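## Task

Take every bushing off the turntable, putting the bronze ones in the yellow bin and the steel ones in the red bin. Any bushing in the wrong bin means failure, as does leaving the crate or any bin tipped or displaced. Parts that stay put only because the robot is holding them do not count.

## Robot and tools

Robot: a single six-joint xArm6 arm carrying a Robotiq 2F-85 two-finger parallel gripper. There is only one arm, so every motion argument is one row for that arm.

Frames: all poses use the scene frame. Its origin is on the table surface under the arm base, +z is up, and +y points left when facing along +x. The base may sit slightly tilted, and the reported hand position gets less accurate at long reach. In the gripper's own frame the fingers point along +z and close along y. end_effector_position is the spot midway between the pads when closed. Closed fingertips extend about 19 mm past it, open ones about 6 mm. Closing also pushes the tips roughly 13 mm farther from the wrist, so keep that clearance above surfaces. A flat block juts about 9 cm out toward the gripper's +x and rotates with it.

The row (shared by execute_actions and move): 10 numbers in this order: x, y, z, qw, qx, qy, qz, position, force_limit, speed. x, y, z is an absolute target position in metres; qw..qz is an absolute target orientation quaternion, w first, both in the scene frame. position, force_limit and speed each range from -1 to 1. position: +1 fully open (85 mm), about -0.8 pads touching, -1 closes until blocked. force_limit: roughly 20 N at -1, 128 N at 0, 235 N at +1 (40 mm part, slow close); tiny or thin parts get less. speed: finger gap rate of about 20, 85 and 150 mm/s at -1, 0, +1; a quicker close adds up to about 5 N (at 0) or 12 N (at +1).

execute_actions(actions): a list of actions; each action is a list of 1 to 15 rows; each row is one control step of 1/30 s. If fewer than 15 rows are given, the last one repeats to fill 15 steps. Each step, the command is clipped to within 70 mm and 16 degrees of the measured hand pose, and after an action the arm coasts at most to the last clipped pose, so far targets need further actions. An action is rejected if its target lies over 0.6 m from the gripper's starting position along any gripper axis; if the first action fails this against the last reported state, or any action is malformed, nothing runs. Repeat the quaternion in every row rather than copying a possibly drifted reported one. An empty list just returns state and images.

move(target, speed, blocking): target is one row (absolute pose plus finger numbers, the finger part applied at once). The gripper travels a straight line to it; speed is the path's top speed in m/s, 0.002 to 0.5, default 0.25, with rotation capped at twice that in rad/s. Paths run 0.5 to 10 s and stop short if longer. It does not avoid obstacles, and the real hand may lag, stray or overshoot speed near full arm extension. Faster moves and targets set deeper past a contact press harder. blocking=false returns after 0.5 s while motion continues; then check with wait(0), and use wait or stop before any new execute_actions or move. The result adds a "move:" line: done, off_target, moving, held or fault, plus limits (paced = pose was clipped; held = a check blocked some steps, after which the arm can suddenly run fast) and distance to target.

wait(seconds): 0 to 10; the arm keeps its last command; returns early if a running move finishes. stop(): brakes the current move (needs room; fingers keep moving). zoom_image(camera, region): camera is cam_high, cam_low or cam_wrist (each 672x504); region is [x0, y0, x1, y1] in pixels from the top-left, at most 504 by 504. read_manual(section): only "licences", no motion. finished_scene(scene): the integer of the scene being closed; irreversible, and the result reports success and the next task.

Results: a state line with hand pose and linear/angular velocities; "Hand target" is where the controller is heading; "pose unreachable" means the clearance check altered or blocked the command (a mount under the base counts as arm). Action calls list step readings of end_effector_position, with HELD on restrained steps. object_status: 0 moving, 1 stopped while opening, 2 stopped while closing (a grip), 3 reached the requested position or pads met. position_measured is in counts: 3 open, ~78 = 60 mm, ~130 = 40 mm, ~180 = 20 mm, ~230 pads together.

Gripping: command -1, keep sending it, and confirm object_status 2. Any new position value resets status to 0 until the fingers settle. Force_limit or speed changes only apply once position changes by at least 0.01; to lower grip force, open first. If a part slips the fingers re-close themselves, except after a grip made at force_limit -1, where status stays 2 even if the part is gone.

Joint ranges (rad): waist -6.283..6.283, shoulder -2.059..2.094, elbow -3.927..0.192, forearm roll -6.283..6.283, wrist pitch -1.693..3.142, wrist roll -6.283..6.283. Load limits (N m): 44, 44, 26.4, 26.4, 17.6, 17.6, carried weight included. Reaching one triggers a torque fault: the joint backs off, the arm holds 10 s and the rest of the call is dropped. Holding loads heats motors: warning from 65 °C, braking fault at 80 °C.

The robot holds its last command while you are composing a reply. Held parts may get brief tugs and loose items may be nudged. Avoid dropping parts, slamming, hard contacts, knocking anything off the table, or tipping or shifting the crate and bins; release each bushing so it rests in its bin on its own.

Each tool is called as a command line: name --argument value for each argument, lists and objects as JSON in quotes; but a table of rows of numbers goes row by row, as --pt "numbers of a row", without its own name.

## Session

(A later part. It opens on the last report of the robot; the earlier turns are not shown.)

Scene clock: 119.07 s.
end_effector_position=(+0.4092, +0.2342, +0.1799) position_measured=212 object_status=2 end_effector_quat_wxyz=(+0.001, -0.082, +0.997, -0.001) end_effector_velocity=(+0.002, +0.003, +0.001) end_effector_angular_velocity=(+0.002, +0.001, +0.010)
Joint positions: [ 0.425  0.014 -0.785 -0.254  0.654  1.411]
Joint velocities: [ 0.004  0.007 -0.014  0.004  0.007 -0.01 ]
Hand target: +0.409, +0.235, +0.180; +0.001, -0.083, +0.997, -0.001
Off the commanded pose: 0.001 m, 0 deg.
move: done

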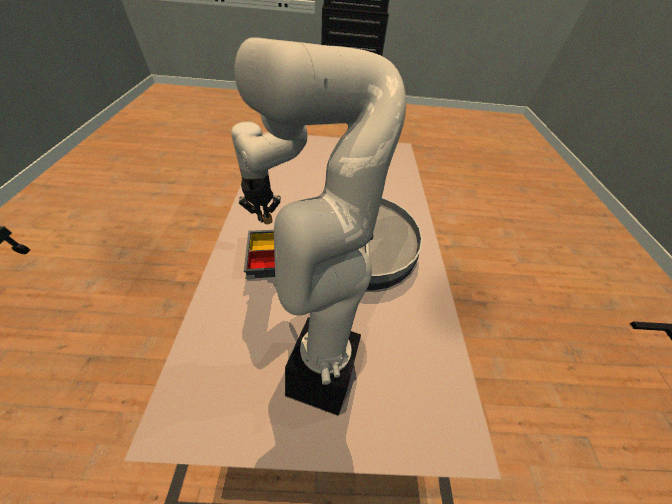

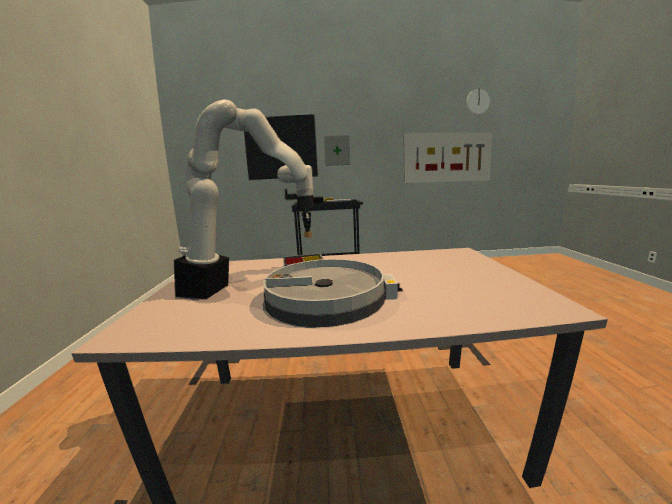

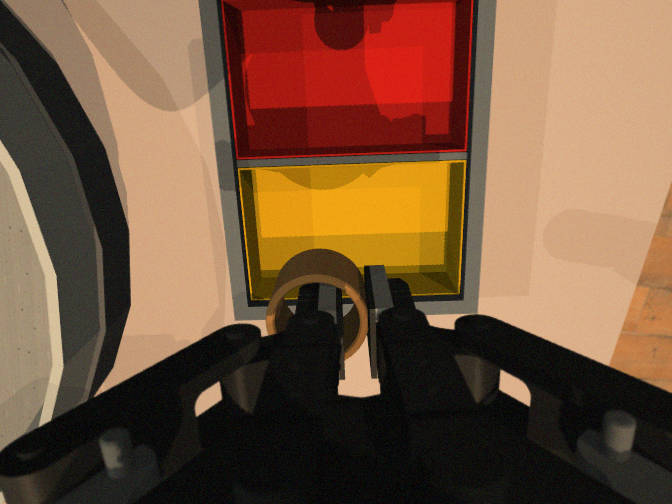

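move --target '[0.4027, 0.2205, 0.085, 0, -0.083, 0.9966, 0, -1, -0.5, 0]' --speed 0.25

Scene clock: 133.07 s.
end_effector_position=(+0.4027, +0.2209, +0.0857) position_measured=212 object_status=2 end_effector_quat_wxyz=(+0.000, -0.083, +0.997, +0.001) end_effector_velocity=(-0.001, -0.001, -0.003) end_effector_angular_velocity=(-0.003, +0.002, +0.001)
Joint positions: [ 0.346  0.245 -0.746 -0.382  0.383  1.484]
Joint velocities: [-0.002  0.008  0.    -0.009 -0.005  0.006]
Hand target: +0.402, +0.221, +0.085; -0.000, -0.083, +0.997, +0.000
Off the commanded pose: 0.001 m, 0 deg.
move: done

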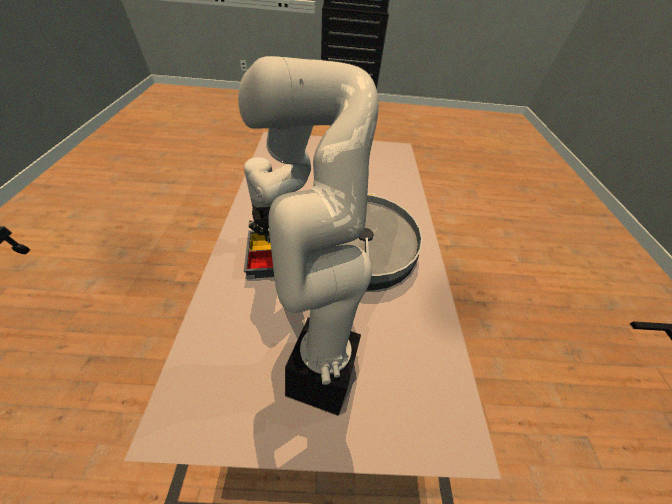

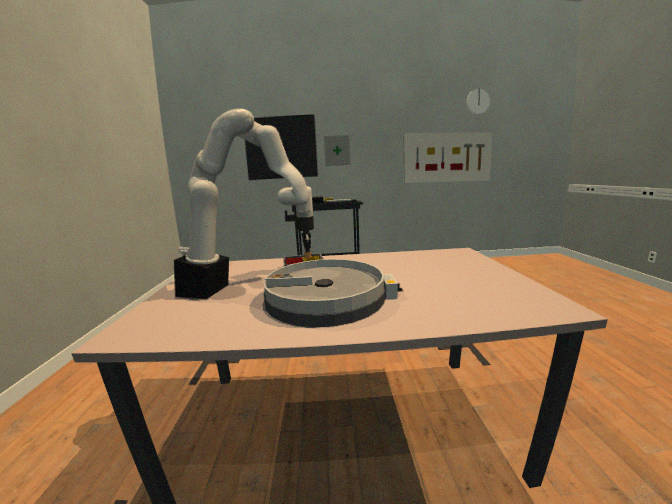

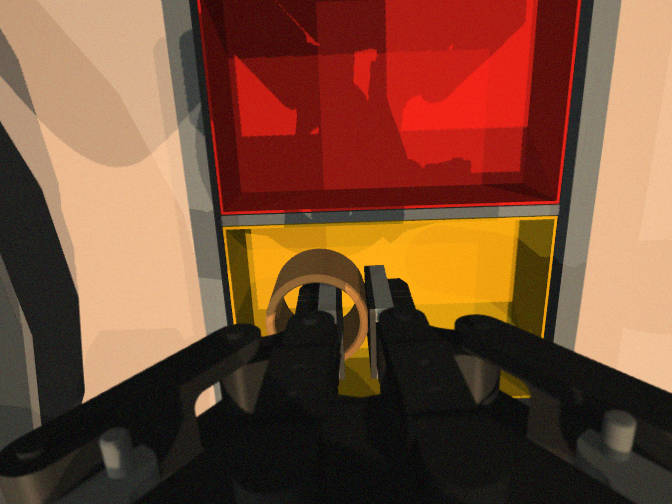

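move --target '[0.4027, 0.2205, 0.042, 0, -0.083, 0.9966, 0, -1, -0.5, 0]' --speed 0.1

Scene clock: 136.93 s.
end_effector_position=(+0.4028, +0.2207, +0.0424) position_measured=212 object_status=2 end_effector_quat_wxyz=(+0.000, -0.083, +0.997, +0.000) end_effector_velocity=(-0.001, -0.001, -0.002) end_effector_angular_velocity=(-0.003, +0.002, +0.000)
Joint positions: [ 0.313  0.385 -0.789 -0.495  0.288  1.572]
Joint velocities: [-0.001  0.006 -0.    -0.009 -0.002  0.008]
Hand target: +0.403, +0.221, +0.042; -0.000, -0.083, +0.997, +0.000
Off the commanded pose: 0.000 m, 0 deg.
move: done

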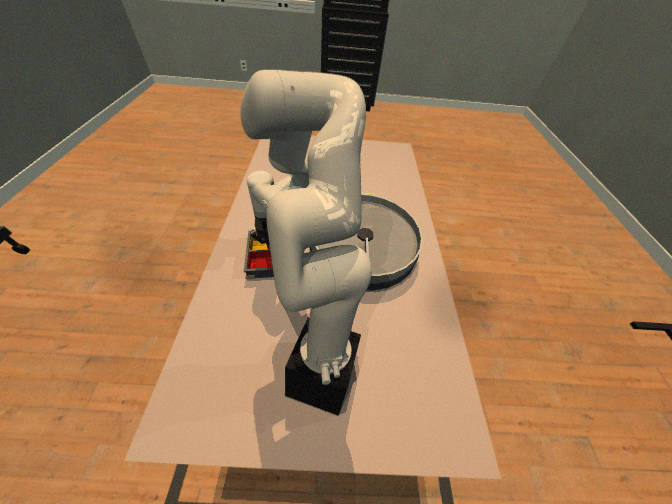

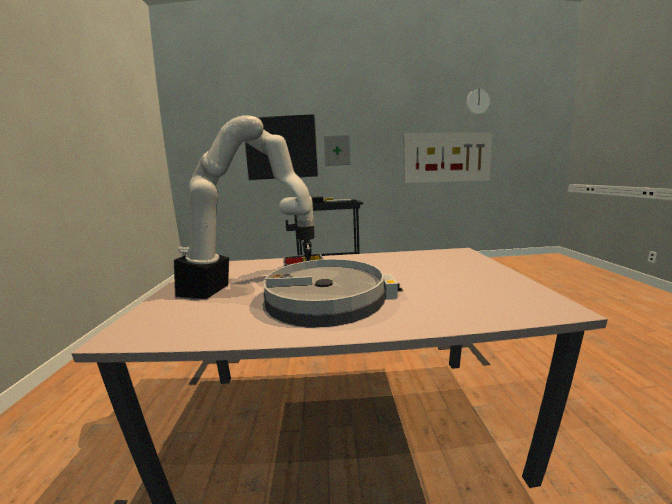

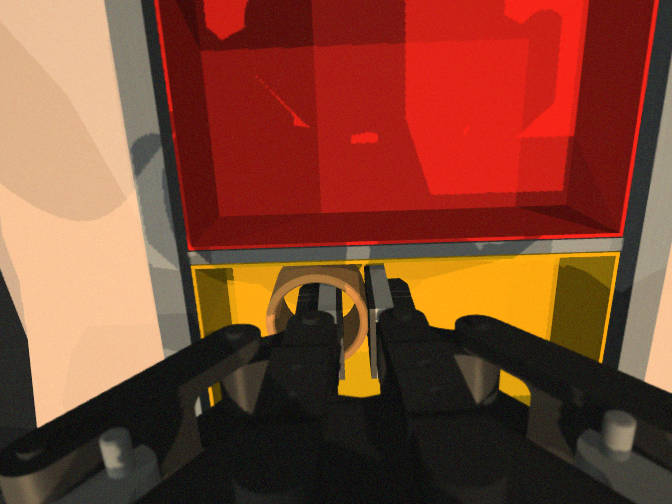

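execute_actions --actions '[[[0.4027,0.2205,0.041,0,-0.083,0.9966,0,-1,-0.5,0],[0.4027,0.2205,0.040,0,-0.083,0.9966,0,-1,-0.5,0],[0.4027,0.2205,0.039,0,-0.083,0.9966,0,-1,-0.5,0],[0.4027,0.2205,0.038,0,-0.083,0.9966,0,-1,-0.5,0],[0.4027,0.2205,0.037,0,-0.083,0.9966,0,-1,-0.5,0],[0.4027,0.2205,0.036,0,-0.083,0.9966,0,-1,-0.5,0],[0.4027,0.2205,0.035,0,-0.083,0.9966,0,-1,-0.5,0],[0.4027,0.2205,0.034,0,-0.083,0.9966,0,-1,-0.5,0],[0.4027,0.2205,0.033,0,-0.083,0.9966,0,-1,-0.5,0]],[[0.4027,0.2205,0.033,0,-0.083,0.9966,0,-0.47,-0.5,0]]]'

Scene clock: 145.77 s.
end_effector_position=(+0.4028, +0.2206, +0.0331) position_measured=188 object_status=0 end_effector_quat_wxyz=(+0.000, -0.083, +0.997, +0.000) end_effector_velocity=(-0.000, -0.001, -0.000) end_effector_angular_velocity=(-0.002, +0.001, -0.000)
Joint positions: [ 0.305  0.417 -0.801 -0.526  0.271  1.597]
Joint velocities: [-0.001  0.001  0.    -0.     0.001 -0.   ]
Hand target: +0.403, +0.221, +0.033; -0.000, -0.083, +0.997, +0.000
Off the commanded pose: 0.000 m, 0 deg.
Step readings (end_effector_position; steps 1 to 15: 1st action; 16 to 30: 2nd action):
0: (+0.4026, +0.2206, +0.0421)
1: (+0.4026, +0.2206, +0.0421)
2: (+0.4027, +0.2206, +0.0420)
4: (+0.4029, +0.2207, +0.0410)
8: (+0.4026, +0.2205, +0.0375)
15: (+0.4025, +0.2204, +0.0333)
16: (+0.4026, +0.2205, +0.0332)
17: (+0.4027, +0.2205, +0.0332)
19: (+0.4028, +0.2206, +0.0332)
23: (+0.4028, +0.2206, +0.0331)
30: end_effector_position above

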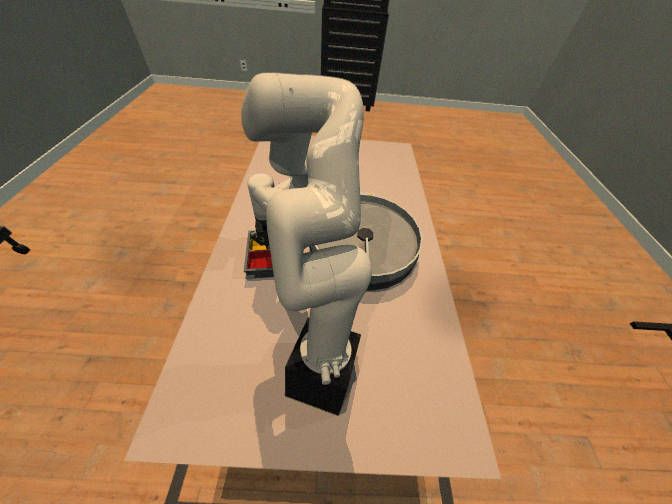

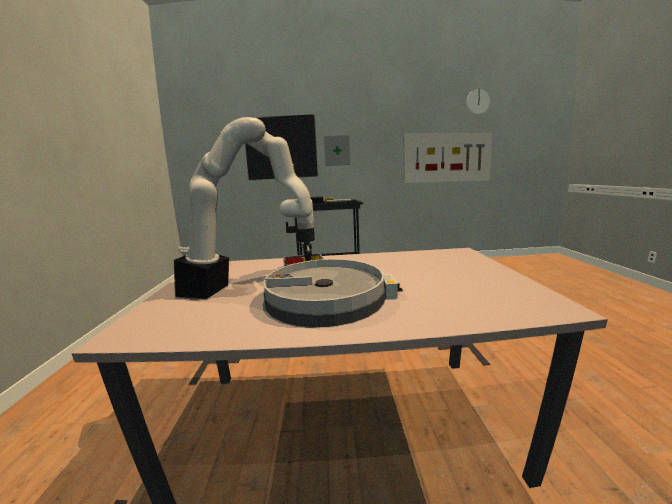

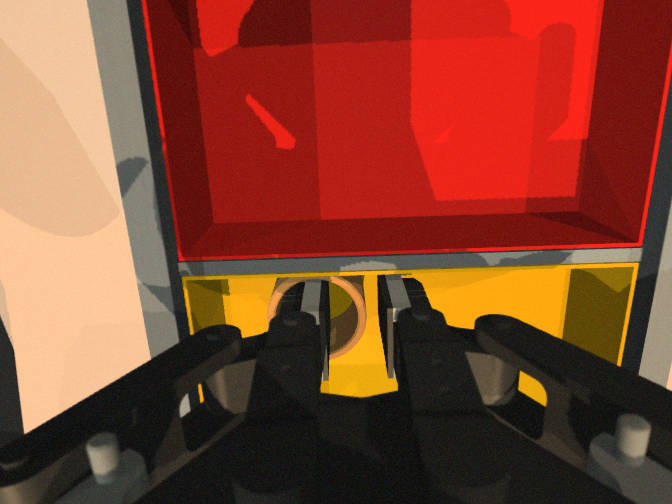

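execute_actions --actions '[[[0.4027,0.2205,0.0333,0,-0.083,0.997,0,-0.49,-0.5,0],[0.4027,0.2205,0.0351,0,-0.083,0.997,0,-0.49,-0.5,0],[0.4027,0.2205,0.0394,0,-0.083,0.997,0,-0.49,-0.5,0],[0.4027,0.2205,0.0463,0,-0.083,0.997,0,-0.49,-0.5,0],[0.4027,0.2205,0.0557,0,-0.083,0.997,0,-0.49,-0.5,0],[0.4026,0.22,0.0668,0,-0.082,0.997,0,-0.49,-0.5,0],[0.4024,0.219,0.079,0,-0.08,0.997,0,-0.49,-0.5,0],[0.4021,0.2171,0.0912,0,-0.076,0.997,0,-0.49,-0.5,0],[0.4016,0.2142,0.1023,0,-0.07,0.998,0,-0.49,-0.5,0],[0.4009,0.2101,0.1117,0,-0.061,0.998,0,-0.49,-0.5,0],[0.4,0.2048,0.1186,0,-0.05,0.999,0,-0.49,-0.5,0],[0.3988,0.1981,0.1229,0,-0.037,0.999,0,-0.49,-0.5,0],[0.3974,0.1902,0.1247,0,-0.02,1,0,-0.49,-0.5,0],[0.3958,0.1809,0.125,0,-0.001,1,0,-0.49,-0.5,0],[0.394,0.1705,0.125,0,0.021,1,0,-0.49,-0.5,0]],[[0.392,0.159,0.125,0,0.044,0.999,0,-0.49,-0.5,0],[0.3898,0.1465,0.125,0,0.07,0.998,0,-0.49,-0.5,0],[0.3875,0.1331,0.125,0,0.098,0.995,0,-0.49,-0.5,0],[0.385,0.1189,0.125,0,0.127,0.992,0,-0.49,-0.5,0],[0.3825,0.1043,0.125,0,0.157,0.988,0,-0.49,-0.5,0],[0.3799,0.0892,0.125,0,0.188,0.982,0,-0.49,-0.5,0],[0.3772,0.074,0.125,0,0.219,0.976,0,-0.49,-0.5,0],[0.3745,0.0588,0.125,0,0.249,0.968,0,-0.49,-0.5,0],[0.3719,0.0437,0.125,0,0.279,0.96,0,-0.49,-0.5,0],[0.3694,0.0291,0.125,0,0.308,0.951,0,-0.49,-0.5,0],[0.3669,0.0149,0.125,0,0.336,0.942,0,-0.49,-0.5,0],[0.3646,0.0015,0.125,0,0.362,0.932,0,-0.49,-0.5,0],[0.3624,-0.011,0.1249,0,0.386,0.922,0,-0.49,-0.5,0],[0.3604,-0.0225,0.1244,0,0.408,0.913,0,-0.49,-0.5,0],[0.3586,-0.0329,0.1233,0,0.428,0.904,0,-0.49,-0.5,0]],[[0.357,-0.0422,0.1214,0,0.445,0.896,0,-0.49,-0.5,0],[0.3556,-0.0501,0.1188,0,0.459,0.888,0,-0.49,-0.5,0],[0.3544,-0.0568,0.1158,0,0.472,0.882,0,-0.49,-0.5,0],[0.3535,-0.0621,0.1125,0,0.481,0.877,0,-0.49,-0.5,0],[0.3528,-0.0662,0.1092,0,0.489,0.873,0,-0.49,-0.5,0],[0.3523,-0.0691,0.1062,0,0.494,0.87,0,-0.49,-0.5,0],[0.352,-0.071,0.1036,0,0.497,0.868,0,-0.49,-0.5,0],[0.3518,-0.072,0.1017,0,0.499,0.866,0,-0.49,-0.5,0],[0.3517,-0.0725,0.1006,0,0.5,0.866,0,-0.49,-0.5,0],[0.3517,-0.0725,0.1,0,0.5,0.866,0,-0.49,-0.5,0],[0.3517,-0.0725,0.099,0,0.5,0.866,0,-0.49,-0.5,0],[0.3517,-0.0725,0.098,0,0.5,0.866,0,-0.49,-0.5,0]]]'

wait --seconds 0.2

zoom_image --camera "cam_wrist" --region '[250, 200, 450, 400]'

Scene clock: 176.40 s.
end_effector_position=(+0.3511, -0.0697, +0.1005) position_measured=191 object_status=3 end_effector_quat_wxyz=(+0.000, +0.498, +0.867, -0.002) end_effector_velocity=(+0.007, -0.024, -0.029) end_effector_angular_velocity=(+0.036, -0.008, -0.039)
Joint positions: [-0.371 -0.128 -0.309 -0.074  0.239  1.7  ]
Joint velocities: [-0.063  0.162 -0.049  0.173 -0.117 -0.189]
Hand target: +0.352, -0.072, +0.098; -0.000, +0.500, +0.866, -0.000
Off the commanded pose: 0.004 m, 0 deg.
Step readings (end_effector_position; steps 1 to 15: 1st action; 16 to 30: 2nd action; 31 to 45: 3rd action):
0: (+0.4027, +0.2205, +0.0330)
1: (+0.4027, +0.2205, +0.0330)
2: (+0.4027, +0.2205, +0.0330)
4: (+0.4023, +0.2202, +0.0341)
8: (+0.4017, +0.2200, +0.0495)
15: (+0.4029, +0.2071, +0.1045)
16: (+0.4019, +0.2002, +0.1091)
17: (+0.4003, +0.1919, +0.1120)
19: (+0.3955, +0.1726, +0.1149)
23: (+0.3851, +0.1269, +0.1160)
30: (+0.3697, +0.0464, +0.1169)
31: (+0.3677, +0.0350, +0.1171)
32: (+0.3656, +0.0236, +0.1171)
34: (+0.3615, +0.0009, +0.1168)
38: (+0.3531, -0.0427, +0.1127)
45: end_effector_position above

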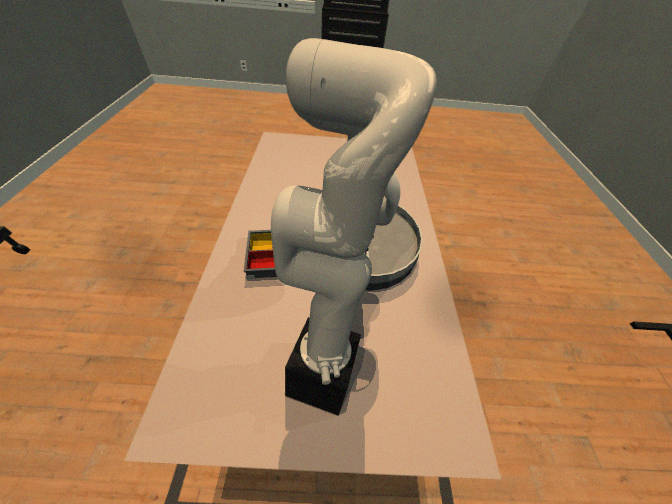

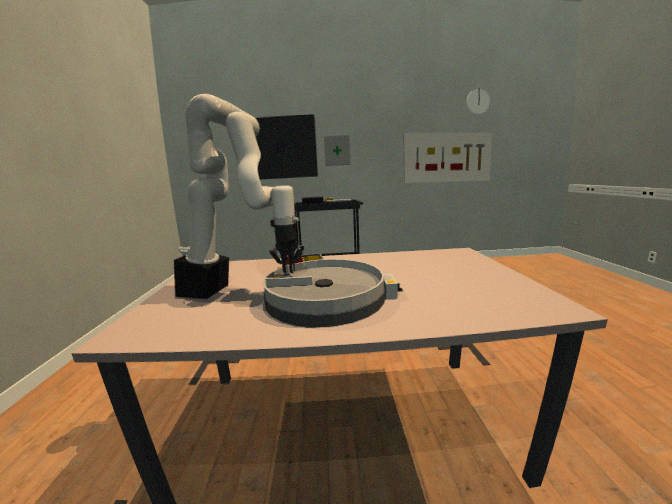

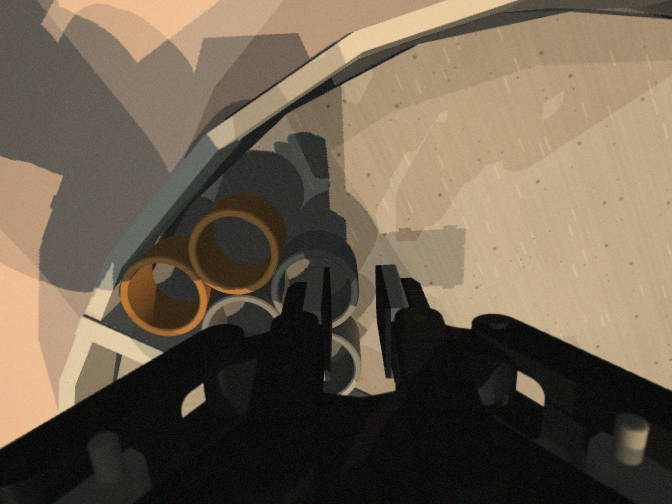

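Scene clock: 176.60 s.
end_effector_position=(+0.3520, -0.0717, +0.0984) position_measured=191 object_status=3 end_effector_quat_wxyz=(+0.000, +0.499, +0.866, -0.001) end_effector_velocity=(+0.001, -0.004, -0.002) end_effector_angular_velocity=(+0.003, -0.004, -0.008)
Joint positions: [-0.376 -0.116 -0.313 -0.058  0.229  1.683]
Joint velocities: [-0.01   0.012 -0.004  0.021 -0.012 -0.022]
Hand target: +0.352, -0.072, +0.098; -0.000, +0.500, +0.866, -0.000
Off the commanded pose: 0.001 m, 0 deg.
wait: 0.20 s; no rest

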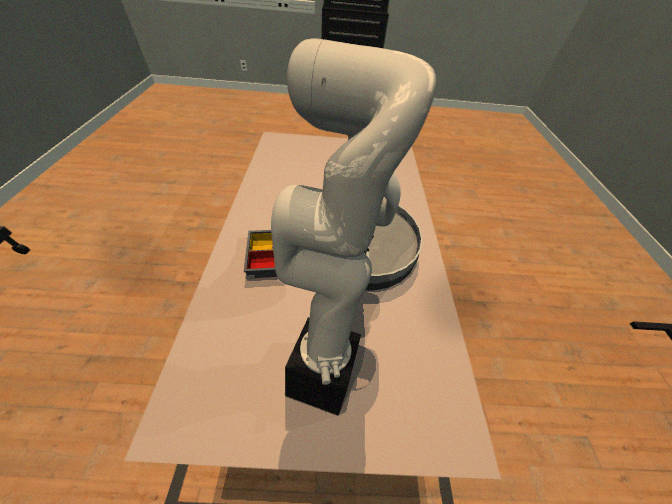

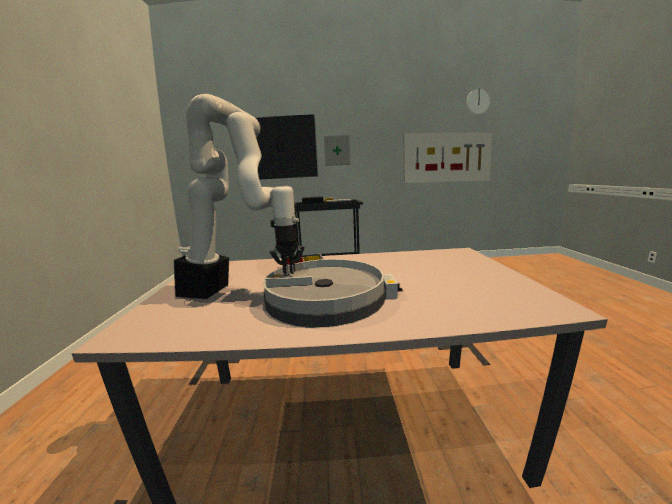

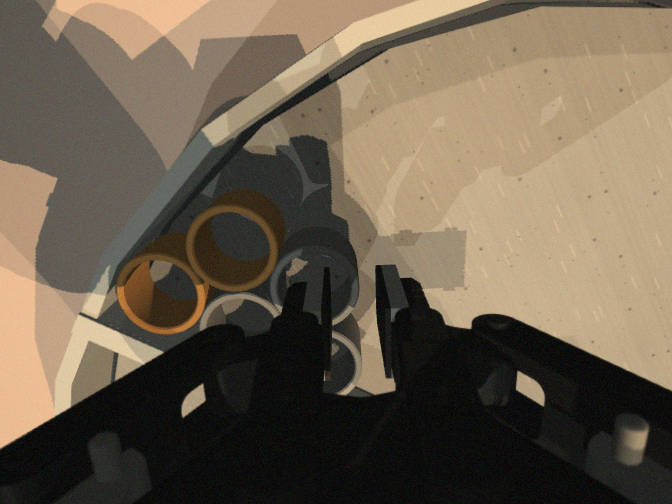

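Region (250, 200, 450, 400) of cam_wrist's 672x504 image, scaled by 2.520, with more detail than that image has.

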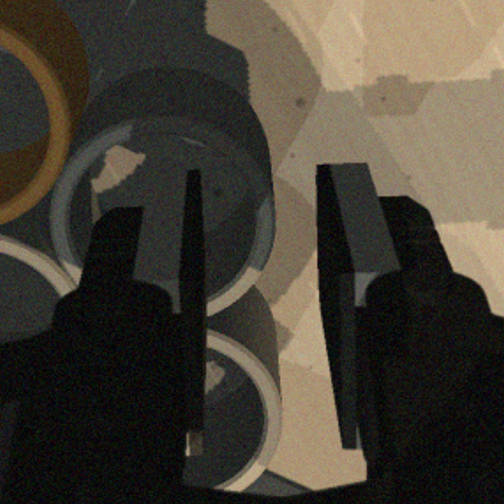

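execute_actions --actions '[]'

zoom_image --camera "cam_wrist" --region '[250, 200, 450, 400]'

Scene clock: 179.37 s.
end_effector_position=(+0.3519, -0.0723, +0.0981) position_measured=191 object_status=3 end_effector_quat_wxyz=(-0.000, +0.500, +0.866, -0.000) end_effector_velocity=(-0.000, +0.000, -0.000) end_effector_angular_velocity=(+0.000, +0.000, +0.002)
Joint positions: [-0.377 -0.115 -0.313 -0.056  0.228  1.681]
Joint velocities: [-0.     0.     0.    -0.    -0.    -0.002]
Hand target: +0.352, -0.072, +0.098; -0.000, +0.500, +0.866, -0.000
Off the commanded pose: 0.000 m, 0 deg.

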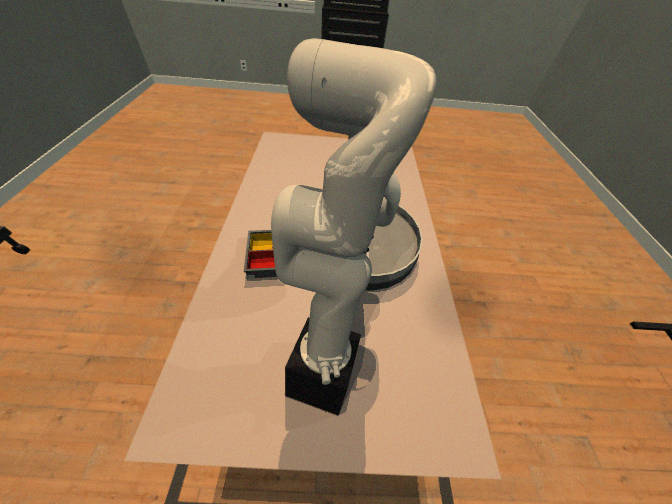

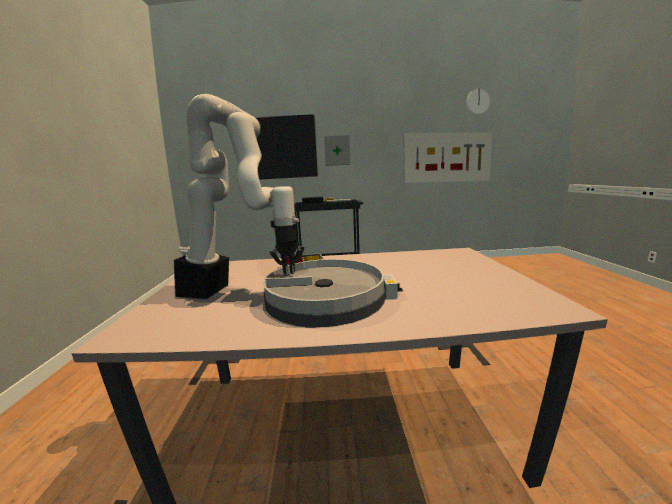

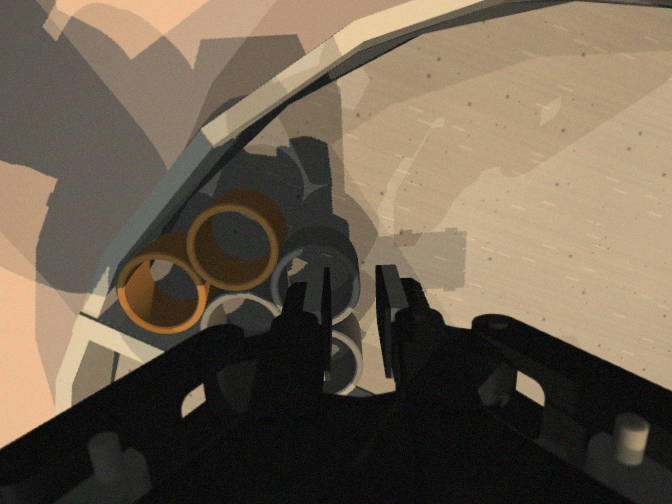

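Region (250, 200, 450, 400) of cam_wrist's 672x504 image, scaled by 2.520, with more detail than that image has.

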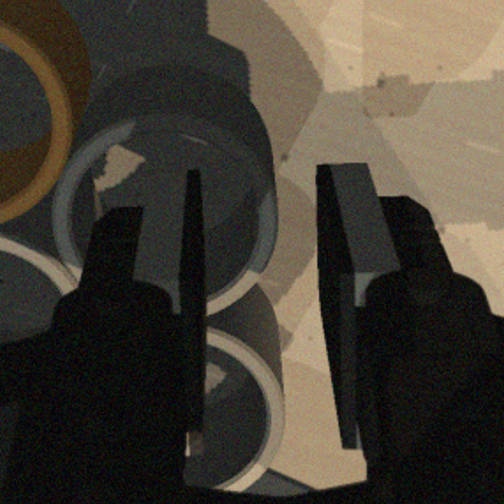

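execute_actions --actions '[[[0.3513,-0.0718,0.0975,0,0.5,0.866,0,-0.49,-0.5,0],[0.3513,-0.0718,0.096,0,0.5,0.866,0,-0.49,-0.5,0],[0.3513,-0.0718,0.094,0,0.5,0.866,0,-0.49,-0.5,0],[0.3513,-0.0718,0.0915,0,0.5,0.866,0,-0.49,-0.5,0],[0.3513,-0.0718,0.089,0,0.5,0.866,0,-0.49,-0.5,0],[0.3513,-0.0718,0.0865,0,0.5,0.866,0,-0.49,-0.5,0],[0.3513,-0.0718,0.084,0,0.5,0.866,0,-0.49,-0.5,0],[0.3513,-0.0718,0.0815,0,0.5,0.866,0,-0.49,-0.5,0],[0.3513,-0.0718,0.079,0,0.5,0.866,0,-0.49,-0.5,0],[0.3513,-0.0718,0.077,0,0.5,0.866,0,-0.49,-0.5,0],[0.3513,-0.0718,0.0755,0,0.5,0.866,0,-0.49,-0.5,0],[0.3513,-0.0718,0.0745,0,0.5,0.866,0,-0.49,-0.5,0],[0.3513,-0.0718,0.074,0,0.5,0.866,0,-0.49,-0.5,0],[0.3513,-0.0718,0.074,0,0.5,0.866,0,-0.49,-0.5,0],[0.3513,-0.0718,0.074,0,0.5,0.866,0,-1,-0.5,0]],[[0.3513,-0.0718,0.074,0,0.5,0.866,0,-1,-0.5,0],[0.3513,-0.0718,0.074,0,0.5,0.866,0,-1,-0.5,0],[0.3513,-0.0718,0.074,0,0.5,0.866,0,-1,-0.5,0],[0.3513,-0.0718,0.074,0,0.5,0.866,0,-1,-0.5,0],[0.3513,-0.0718,0.074,0,0.5,0.866,0,-1,-0.5,0],[0.3513,-0.0718,0.0745,0,0.5,0.866,0,-1,-0.5,0],[0.3513,-0.0718,0.076,0,0.5,0.866,0,-1,-0.5,0],[0.3513,-0.0718,0.079,0,0.5,0.866,0,-1,-0.5,0],[0.3513,-0.0718,0.083,0,0.5,0.866,0,-1,-0.5,0],[0.3513,-0.0718,0.088,0,0.5,0.866,0,-1,-0.5,0],[0.3513,-0.0718,0.093,0,0.5,0.866,0,-1,-0.5,0],[0.3513,-0.0718,0.098,0,0.5,0.866,0,-1,-0.5,0],[0.3513,-0.0718,0.102,0,0.5,0.866,0,-1,-0.5,0],[0.3513,-0.0718,0.104,0,0.5,0.866,0,-1,-0.5,0],[0.3513,-0.0718,0.105,0,0.5,0.866,0,-1,-0.5,0]]]'

Scene clock: 191.43 s.
end_effector_position=(+0.3518, -0.0718, +0.0920) position_measured=212 object_status=2 end_effector_quat_wxyz=(+0.001, +0.500, +0.866, -0.000) end_effector_velocity=(+0.016, -0.002, +0.112) end_effector_angular_velocity=(-0.010, -0.041, +0.001)
Joint positions: [-0.378 -0.086 -0.315 -0.063  0.2    1.687]
Joint velocities: [ 0.033 -0.505  0.054  0.088  0.409 -0.061]
Hand target: +0.352, -0.072, +0.103; +0.001, +0.500, +0.866, -0.000
Off the commanded pose: 0.013 m, 0 deg.
Step readings (end_effector_position; steps 1 to 15: 1st action; 16 to 30: 2nd action):
0: (+0.3519, -0.0723, +0.0981)
1: (+0.3519, -0.0723, +0.0981)
2: (+0.3519, -0.0722, +0.0981)
4: (+0.3519, -0.0720, +0.0971)
8: (+0.3512, -0.0717, +0.0905)
15: (+0.3504, -0.0715, +0.0767)
16: (+0.3505, -0.0715, +0.0758)
17: (+0.3507, -0.0716, +0.0752)
19: (+0.3511, -0.0717, +0.0747)
23: (+0.3519, -0.0720, +0.0749)
30: end_effector_position above

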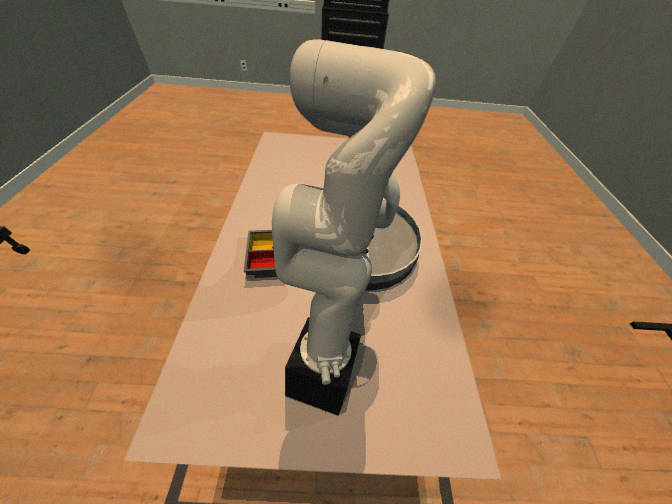

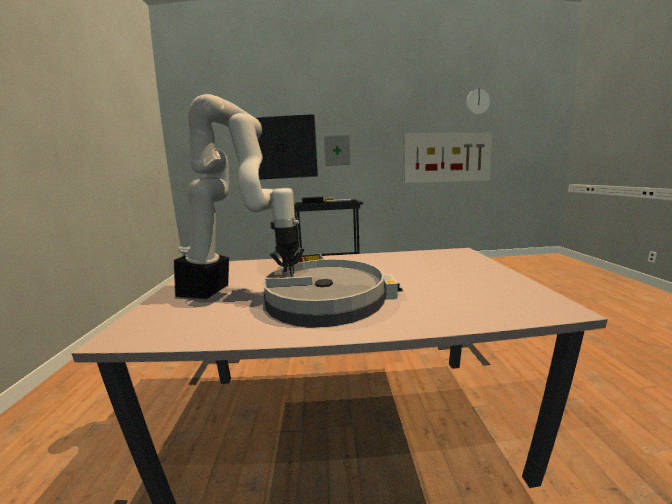

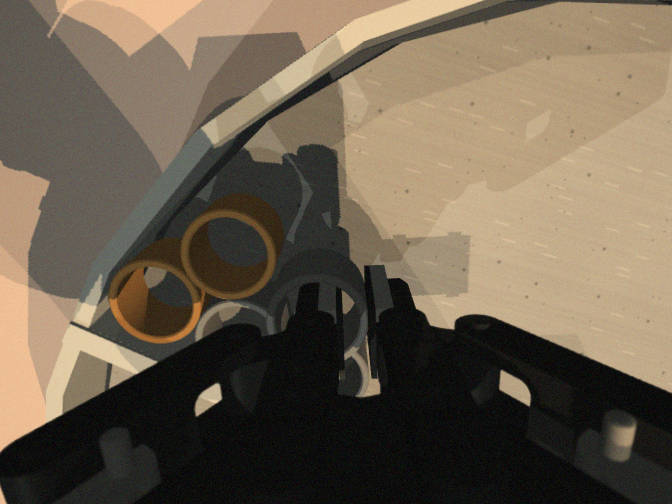

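execute_actions --actions '[[[0.3513,-0.0706,0.107,0,0.498,0.867,0,-1,-0.5,0],[0.3513,-0.0682,0.11,0,0.493,0.87,0,-1,-0.5,0],[0.3513,-0.0645,0.114,0,0.487,0.874,0,-1,-0.5,0],[0.3513,-0.0596,0.119,0,0.477,0.879,0,-1,-0.5,0],[0.3514,-0.0536,0.124,0,0.466,0.885,0,-1,-0.5,0],[0.3514,-0.0463,0.128,0,0.452,0.892,0,-1,-0.5,0],[0.3514,-0.0377,0.131,0,0.436,0.9,0,-1,-0.5,0],[0.3515,-0.028,0.133,0,0.417,0.909,0,-1,-0.5,0],[0.3515,-0.0171,0.134,0,0.396,0.918,0,-1,-0.5,0],[0.3516,-0.0061,0.134,0,0.374,0.927,0,-1,-0.5,0],[0.3516,0.0048,0.134,0,0.353,0.936,0,-1,-0.5,0],[0.3517,0.0158,0.134,0,0.331,0.944,0,-1,-0.5,0],[0.3517,0.0267,0.134,0,0.309,0.951,0,-1,-0.5,0],[0.3518,0.0377,0.134,0,0.286,0.958,0,-1,-0.5,0],[0.3518,0.0486,0.134,0,0.264,0.965,0,-1,-0.5,0]],[[0.3519,0.0595,0.134,0,0.241,0.97,0,-1,-0.5,0],[0.3519,0.0705,0.134,0,0.219,0.976,0,-1,-0.5,0],[0.352,0.0815,0.134,0,0.196,0.981,0,-1,-0.5,0],[0.352,0.0924,0.133,0,0.173,0.985,0,-1,-0.5,0],[0.352,0.1033,0.131,0,0.15,0.989,0,-1,-0.5,0],[0.3521,0.1143,0.128,0,0.127,0.992,0,-1,-0.5,0],[0.3521,0.1252,0.124,0,0.104,0.995,0,-1,-0.5,0],[0.3522,0.1362,0.119,0,0.08,0.997,0,-1,-0.5,0],[0.3522,0.1471,0.114,0,0.057,0.998,0,-1,-0.5,0],[0.3523,0.1581,0.109,0,0.034,0.999,0,-1,-0.5,0],[0.3523,0.169,0.104,0,0.01,1,0,-1,-0.5,0],[0.3523,0.1787,0.099,0,-0.01,1,0,-1,-0.5,0],[0.3524,0.1873,0.094,0,-0.028,1,0,-1,-0.5,0],[0.3524,0.1946,0.089,0,-0.044,0.999,0,-1,-0.5,0],[0.3524,0.2006,0.084,0,-0.057,0.998,0,-1,-0.5,0]],[[0.3524,0.2055,0.079,0,-0.067,0.998,0,-1,-0.5,0],[0.3524,0.2092,0.074,0,-0.075,0.997,0,-1,-0.5,0],[0.3524,0.2116,0.069,0,-0.08,0.997,0,-1,-0.5,0],[0.3524,0.2128,0.064,0,-0.083,0.997,0,-1,-0.5,0],[0.3524,0.2128,0.059,0,-0.083,0.997,0,-1,-0.5,0],[0.3524,0.2128,0.055,0,-0.083,0.997,0,-1,-0.5,0],[0.3524,0.2128,0.052,0,-0.083,0.997,0,-1,-0.5,0],[0.3524,0.2128,0.05,0,-0.083,0.997,0,-1,-0.5,0],[0.3524,0.2128,0.049,0,-0.083,0.997,0,-1,-0.5,0]]]'

Scene clock: 210.80 s.
end_effector_position=(+0.3506, +0.2113, +0.0517) position_measured=212 object_status=2 end_effector_quat_wxyz=(-0.003, -0.082, +0.997, +0.002) end_effector_velocity=(+0.023, +0.018, -0.021) end_effector_angular_velocity=(-0.009, -0.058, +0.010)
Joint positions: [ 0.334  0.283 -0.62  -0.601  0.237  1.705]
Joint velocities: [-0.014  0.126 -0.116 -0.259 -0.03   0.23 ]
Hand target: +0.352, +0.213, +0.049; -0.001, -0.083, +0.997, +0.001
Off the commanded pose: 0.004 m, 0 deg.
Step readings (end_effector_position; steps 1 to 15: 1st action; 16 to 30: 2nd action; 31 to 45: 3rd action):
0: (+0.3517, -0.0718, +0.1029)
1: (+0.3517, -0.0718, +0.1029)
2: (+0.3515, -0.0716, +0.1032)
4: (+0.3508, -0.0700, +0.1060)
8: (+0.3522, -0.0571, +0.1179)
15: (+0.3510, -0.0014, +0.1298)
16: (+0.3504, +0.0085, +0.1305)
17: (+0.3499, +0.0187, +0.1312)
19: (+0.3493, +0.0396, +0.1326)
23: (+0.3483, +0.0830, +0.1337)
30: (+0.3427, +0.1574, +0.1152)
31: (+0.3423, +0.1665, +0.1110)
32: (+0.3422, +0.1749, +0.1065)
34: (+0.3428, +0.1890, +0.0965)
38: (+0.3451, +0.2048, +0.0735)
45: end_effector_position above

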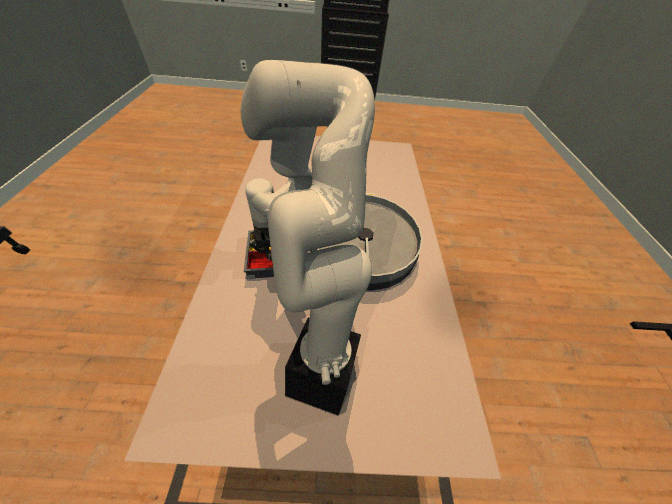

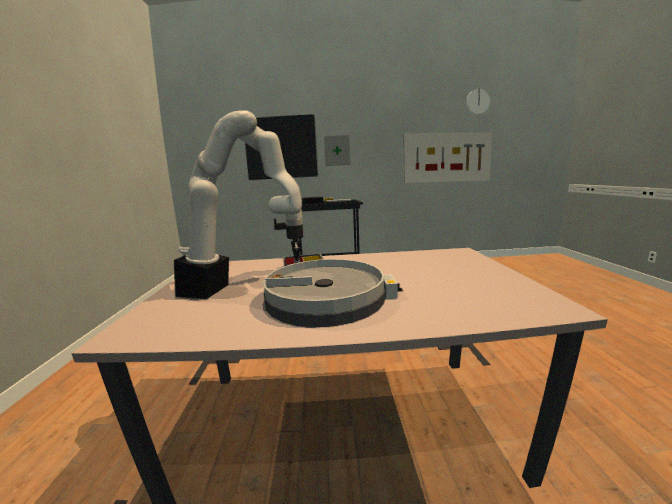

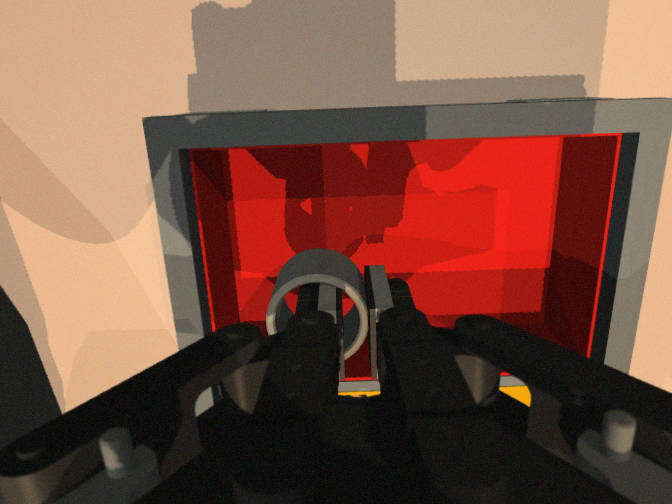

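execute_actions --actions '[[[0.3524,0.2128,0.048,0,-0.083,0.997,0,-1,-0.5,0],[0.3524,0.2128,0.046,0,-0.083,0.997,0,-1,-0.5,0],[0.3524,0.2128,0.0435,0,-0.083,0.997,0,-1,-0.5,0],[0.3524,0.2128,0.041,0,-0.083,0.997,0,-1,-0.5,0],[0.3524,0.2128,0.0385,0,-0.083,0.997,0,-1,-0.5,0],[0.3524,0.2128,0.036,0,-0.083,0.997,0,-1,-0.5,0],[0.3524,0.2128,0.034,0,-0.083,0.997,0,-1,-0.5,0],[0.3524,0.2128,0.033,0,-0.083,0.997,0,-1,-0.5,0],[0.3524,0.2128,0.0325,0,-0.083,0.997,0,-1,-0.5,0],[0.3524,0.2128,0.032,0,-0.083,0.997,0,-1,-0.5,0],[0.3524,0.2128,0.032,0,-0.083,0.997,0,-1,-0.5,0],[0.3524,0.2128,0.032,0,-0.083,0.997,0,-1,-0.5,0],[0.3524,0.2128,0.032,0,-0.083,0.997,0,-0.49,-0.5,0]],[[0.3524,0.2128,0.032,0,-0.083,0.997,0,-0.49,-0.5,0],[0.3524,0.2128,0.032,0,-0.083,0.997,0,-0.49,-0.5,0],[0.3524,0.2128,0.032,0,-0.083,0.997,0,-0.49,-0.5,0],[0.3524,0.2128,0.0323,0,-0.083,0.997,0,-0.49,-0.5,0],[0.3524,0.2128,0.0342,0,-0.083,0.997,0,-0.49,-0.5,0],[0.3524,0.2128,0.0387,0,-0.083,0.997,0,-0.49,-0.5,0],[0.3524,0.2128,0.0459,0,-0.083,0.997,0,-0.49,-0.5,0],[0.3524,0.2128,0.0557,0,-0.083,0.997,0,-0.49,-0.5,0],[0.3525,0.2122,0.0673,0,-0.08,0.997,0,-0.49,-0.5,0],[0.3526,0.2095,0.08,0,-0.075,0.997,0,-0.49,-0.5,0],[0.3528,0.2048,0.0927,0,-0.067,0.998,0,-0.49,-0.5,0],[0.3531,0.1995,0.1043,0,-0.057,0.998,0,-0.49,-0.5,0],[0.3534,0.1928,0.1141,0,-0.044,0.999,0,-0.49,-0.5,0],[0.3538,0.1848,0.1213,0,-0.028,1,0,-0.49,-0.5,0],[0.3542,0.1754,0.1258,0,-0.01,1,0,-0.49,-0.5,0]],[[0.3548,0.1648,0.1277,0,0.01,1,0,-0.49,-0.5,0],[0.3554,0.1527,0.128,0,0.034,0.999,0,-0.49,-0.5,0],[0.356,0.1407,0.128,0,0.057,0.998,0,-0.49,-0.5,0],[0.3565,0.1287,0.128,0,0.08,0.997,0,-0.49,-0.5,0],[0.3571,0.1167,0.128,0,0.104,0.995,0,-0.49,-0.5,0],[0.3577,0.1047,0.128,0,0.127,0.992,0,-0.49,-0.5,0],[0.3583,0.0927,0.128,0,0.15,0.989,0,-0.49,-0.5,0],[0.3589,0.0807,0.128,0,0.173,0.985,0,-0.49,-0.5,0],[0.3595,0.0687,0.128,0,0.196,0.981,0,-0.49,-0.5,0],[0.3601,0.0567,0.128,0,0.219,0.976,0,-0.49,-0.5,0],[0.3607,0.0446,0.128,0,0.241,0.97,0,-0.49,-0.5,0],[0.3613,0.0326,0.128,0,0.264,0.965,0,-0.49,-0.5,0],[0.3619,0.0206,0.128,0,0.286,0.958,0,-0.49,-0.5,0],[0.3625,0.0086,0.128,0,0.309,0.951,0,-0.49,-0.5,0],[0.3631,-0.0034,0.128,0,0.331,0.944,0,-0.49,-0.5,0]],[[0.3637,-0.0154,0.127,0,0.353,0.936,0,-0.49,-0.5,0],[0.3642,-0.0274,0.125,0,0.374,0.927,0,-0.49,-0.5,0],[0.3648,-0.0394,0.122,0,0.396,0.918,0,-0.49,-0.5,0],[0.3654,-0.0515,0.119,0,0.417,0.909,0,-0.49,-0.5,0],[0.366,-0.0621,0.116,0,0.436,0.9,0,-0.49,-0.5,0],[0.3664,-0.0715,0.113,0,0.452,0.892,0,-0.49,-0.5,0],[0.3668,-0.0795,0.11,0,0.466,0.885,0,-0.49,-0.5,0],[0.3671,-0.0862,0.107,0,0.477,0.879,0,-0.49,-0.5,0],[0.3674,-0.0915,0.104,0,0.487,0.874,0,-0.49,-0.5,0],[0.3676,-0.0955,0.102,0,0.493,0.87,0,-0.49,-0.5,0],[0.3677,-0.0982,0.1,0,0.498,0.867,0,-0.49,-0.5,0],[0.3678,-0.0995,0.099,0,0.5,0.866,0,-0.49,-0.5,0],[0.3678,-0.0995,0.098,0,0.5,0.866,0,-0.49,-0.5,0]]]'

Scene clock: 225.63 s.
end_effector_position=(+0.3638, -0.0911, +0.1053) position_measured=191 object_status=3 end_effector_quat_wxyz=(+0.002, +0.491, +0.871, -0.004) end_effector_velocity=(+0.025, -0.088, -0.068) end_effector_angular_velocity=(+0.060, +0.014, -0.251)
Joint positions: [-0.418 -0.111 -0.363 -0.047  0.273  1.612]
Joint velocities: [-0.217  0.41  -0.208  0.333 -0.179 -0.281]
Hand target: +0.367, -0.099, +0.099; +0.000, +0.500, +0.866, -0.001
Off the commanded pose: 0.012 m, 1 deg.
Step readings (end_effector_position; steps 1 to 15: 1st action; 16 to 30: 2nd action; 31 to 45: 3rd action; 46 to 60: 4th action):
0: (+0.3520, +0.2128, +0.0492)
1: (+0.3520, +0.2128, +0.0492)
2: (+0.3521, +0.2129, +0.0491)
4: (+0.3525, +0.2131, +0.0478)
8: (+0.3521, +0.2128, +0.0402)
15: (+0.3521, +0.2127, +0.0326)
16: (+0.3523, +0.2128, +0.0325)
17: (+0.3524, +0.2129, +0.0325)
19: (+0.3526, +0.2130, +0.0324)
23: (+0.3519, +0.2124, +0.0350)
30: (+0.3542, +0.2068, +0.0800)
31: (+0.3548, +0.2029, +0.0879)
32: (+0.3555, +0.1973, +0.0950)
34: (+0.3570, +0.1809, +0.1056)
38: (+0.3568, +0.1376, +0.1145)
45: (+0.3586, +0.0574, +0.1210)
46: (+0.3590, +0.0458, +0.1217)
47: (+0.3594, +0.0343, +0.1224)
49: (+0.3602, +0.0111, +0.1232)
53: (+0.3604, -0.0355, +0.1206)
60: end_effector_position above

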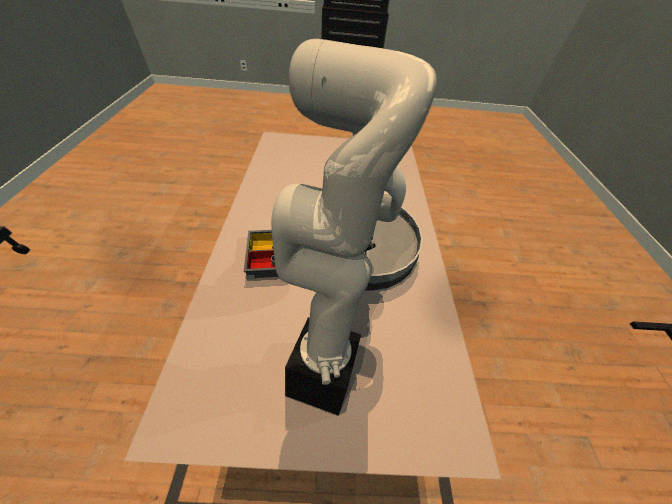

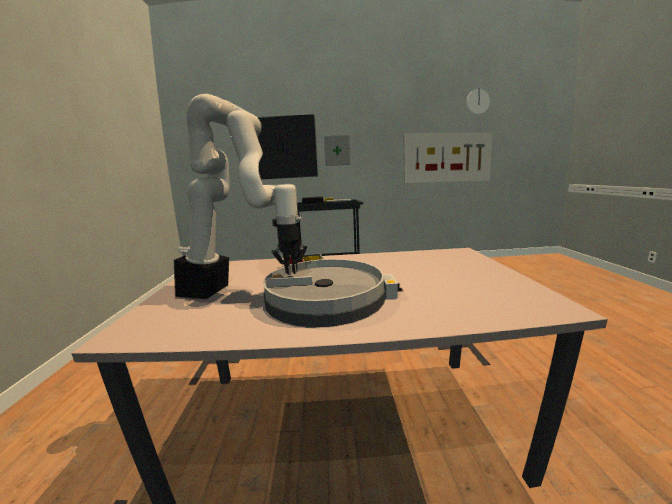

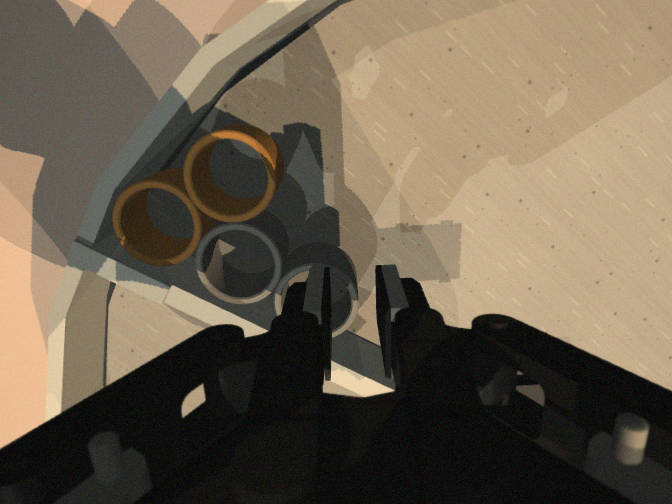

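execute_actions --actions '[]'

zoom_image --camera "cam_wrist" --region '[250, 200, 450, 400]'

Scene clock: 228.73 s.
end_effector_position=(+0.3672, -0.0991, +0.0990) position_measured=191 object_status=3 end_effector_quat_wxyz=(+0.000, +0.500, +0.866, -0.001) end_effector_velocity=(-0.000, -0.000, -0.000) end_effector_angular_velocity=(-0.000, +0.000, +0.000)
Joint positions: [-0.436 -0.072 -0.384 -0.012  0.256  1.582]
Joint velocities: [-0.     0.    -0.     0.     0.    -0.001]
Hand target: +0.367, -0.099, +0.099; +0.000, +0.500, +0.866, -0.001
Off the commanded pose: 0.001 m, 0 deg.

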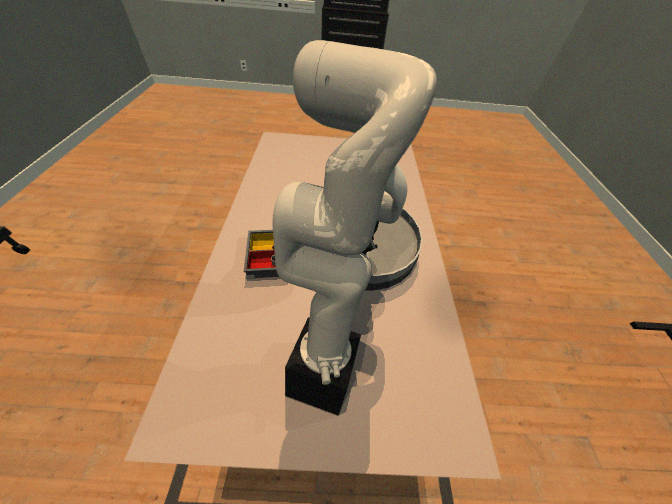

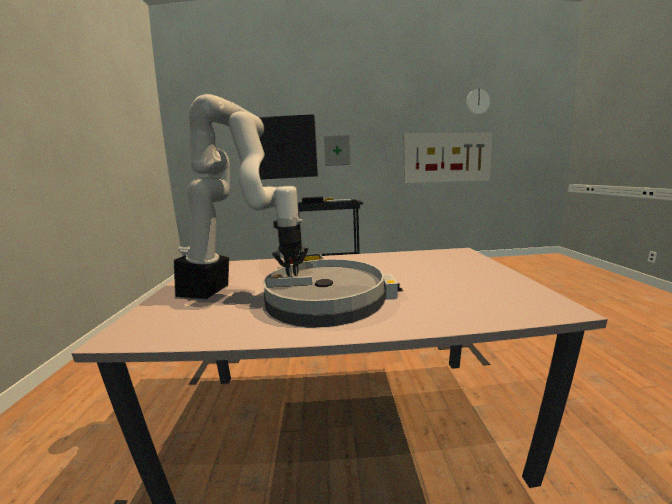

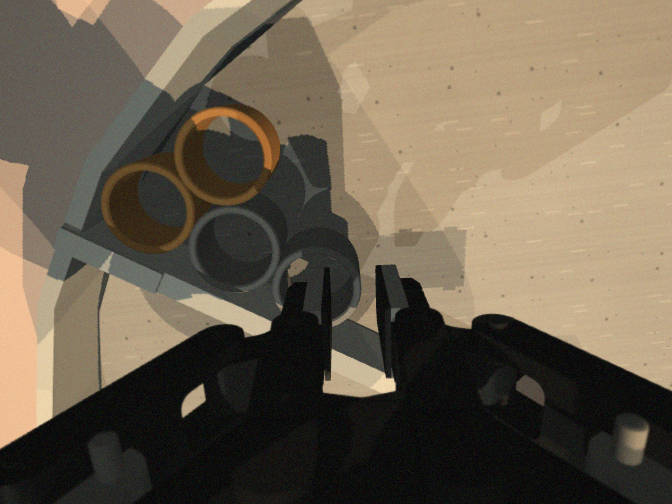

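Region (250, 200, 450, 400) of cam_wrist's 672x504 image, scaled by 2.520, with more detail than that image has.

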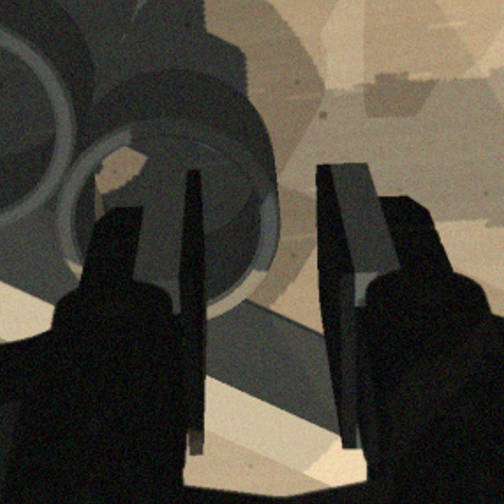

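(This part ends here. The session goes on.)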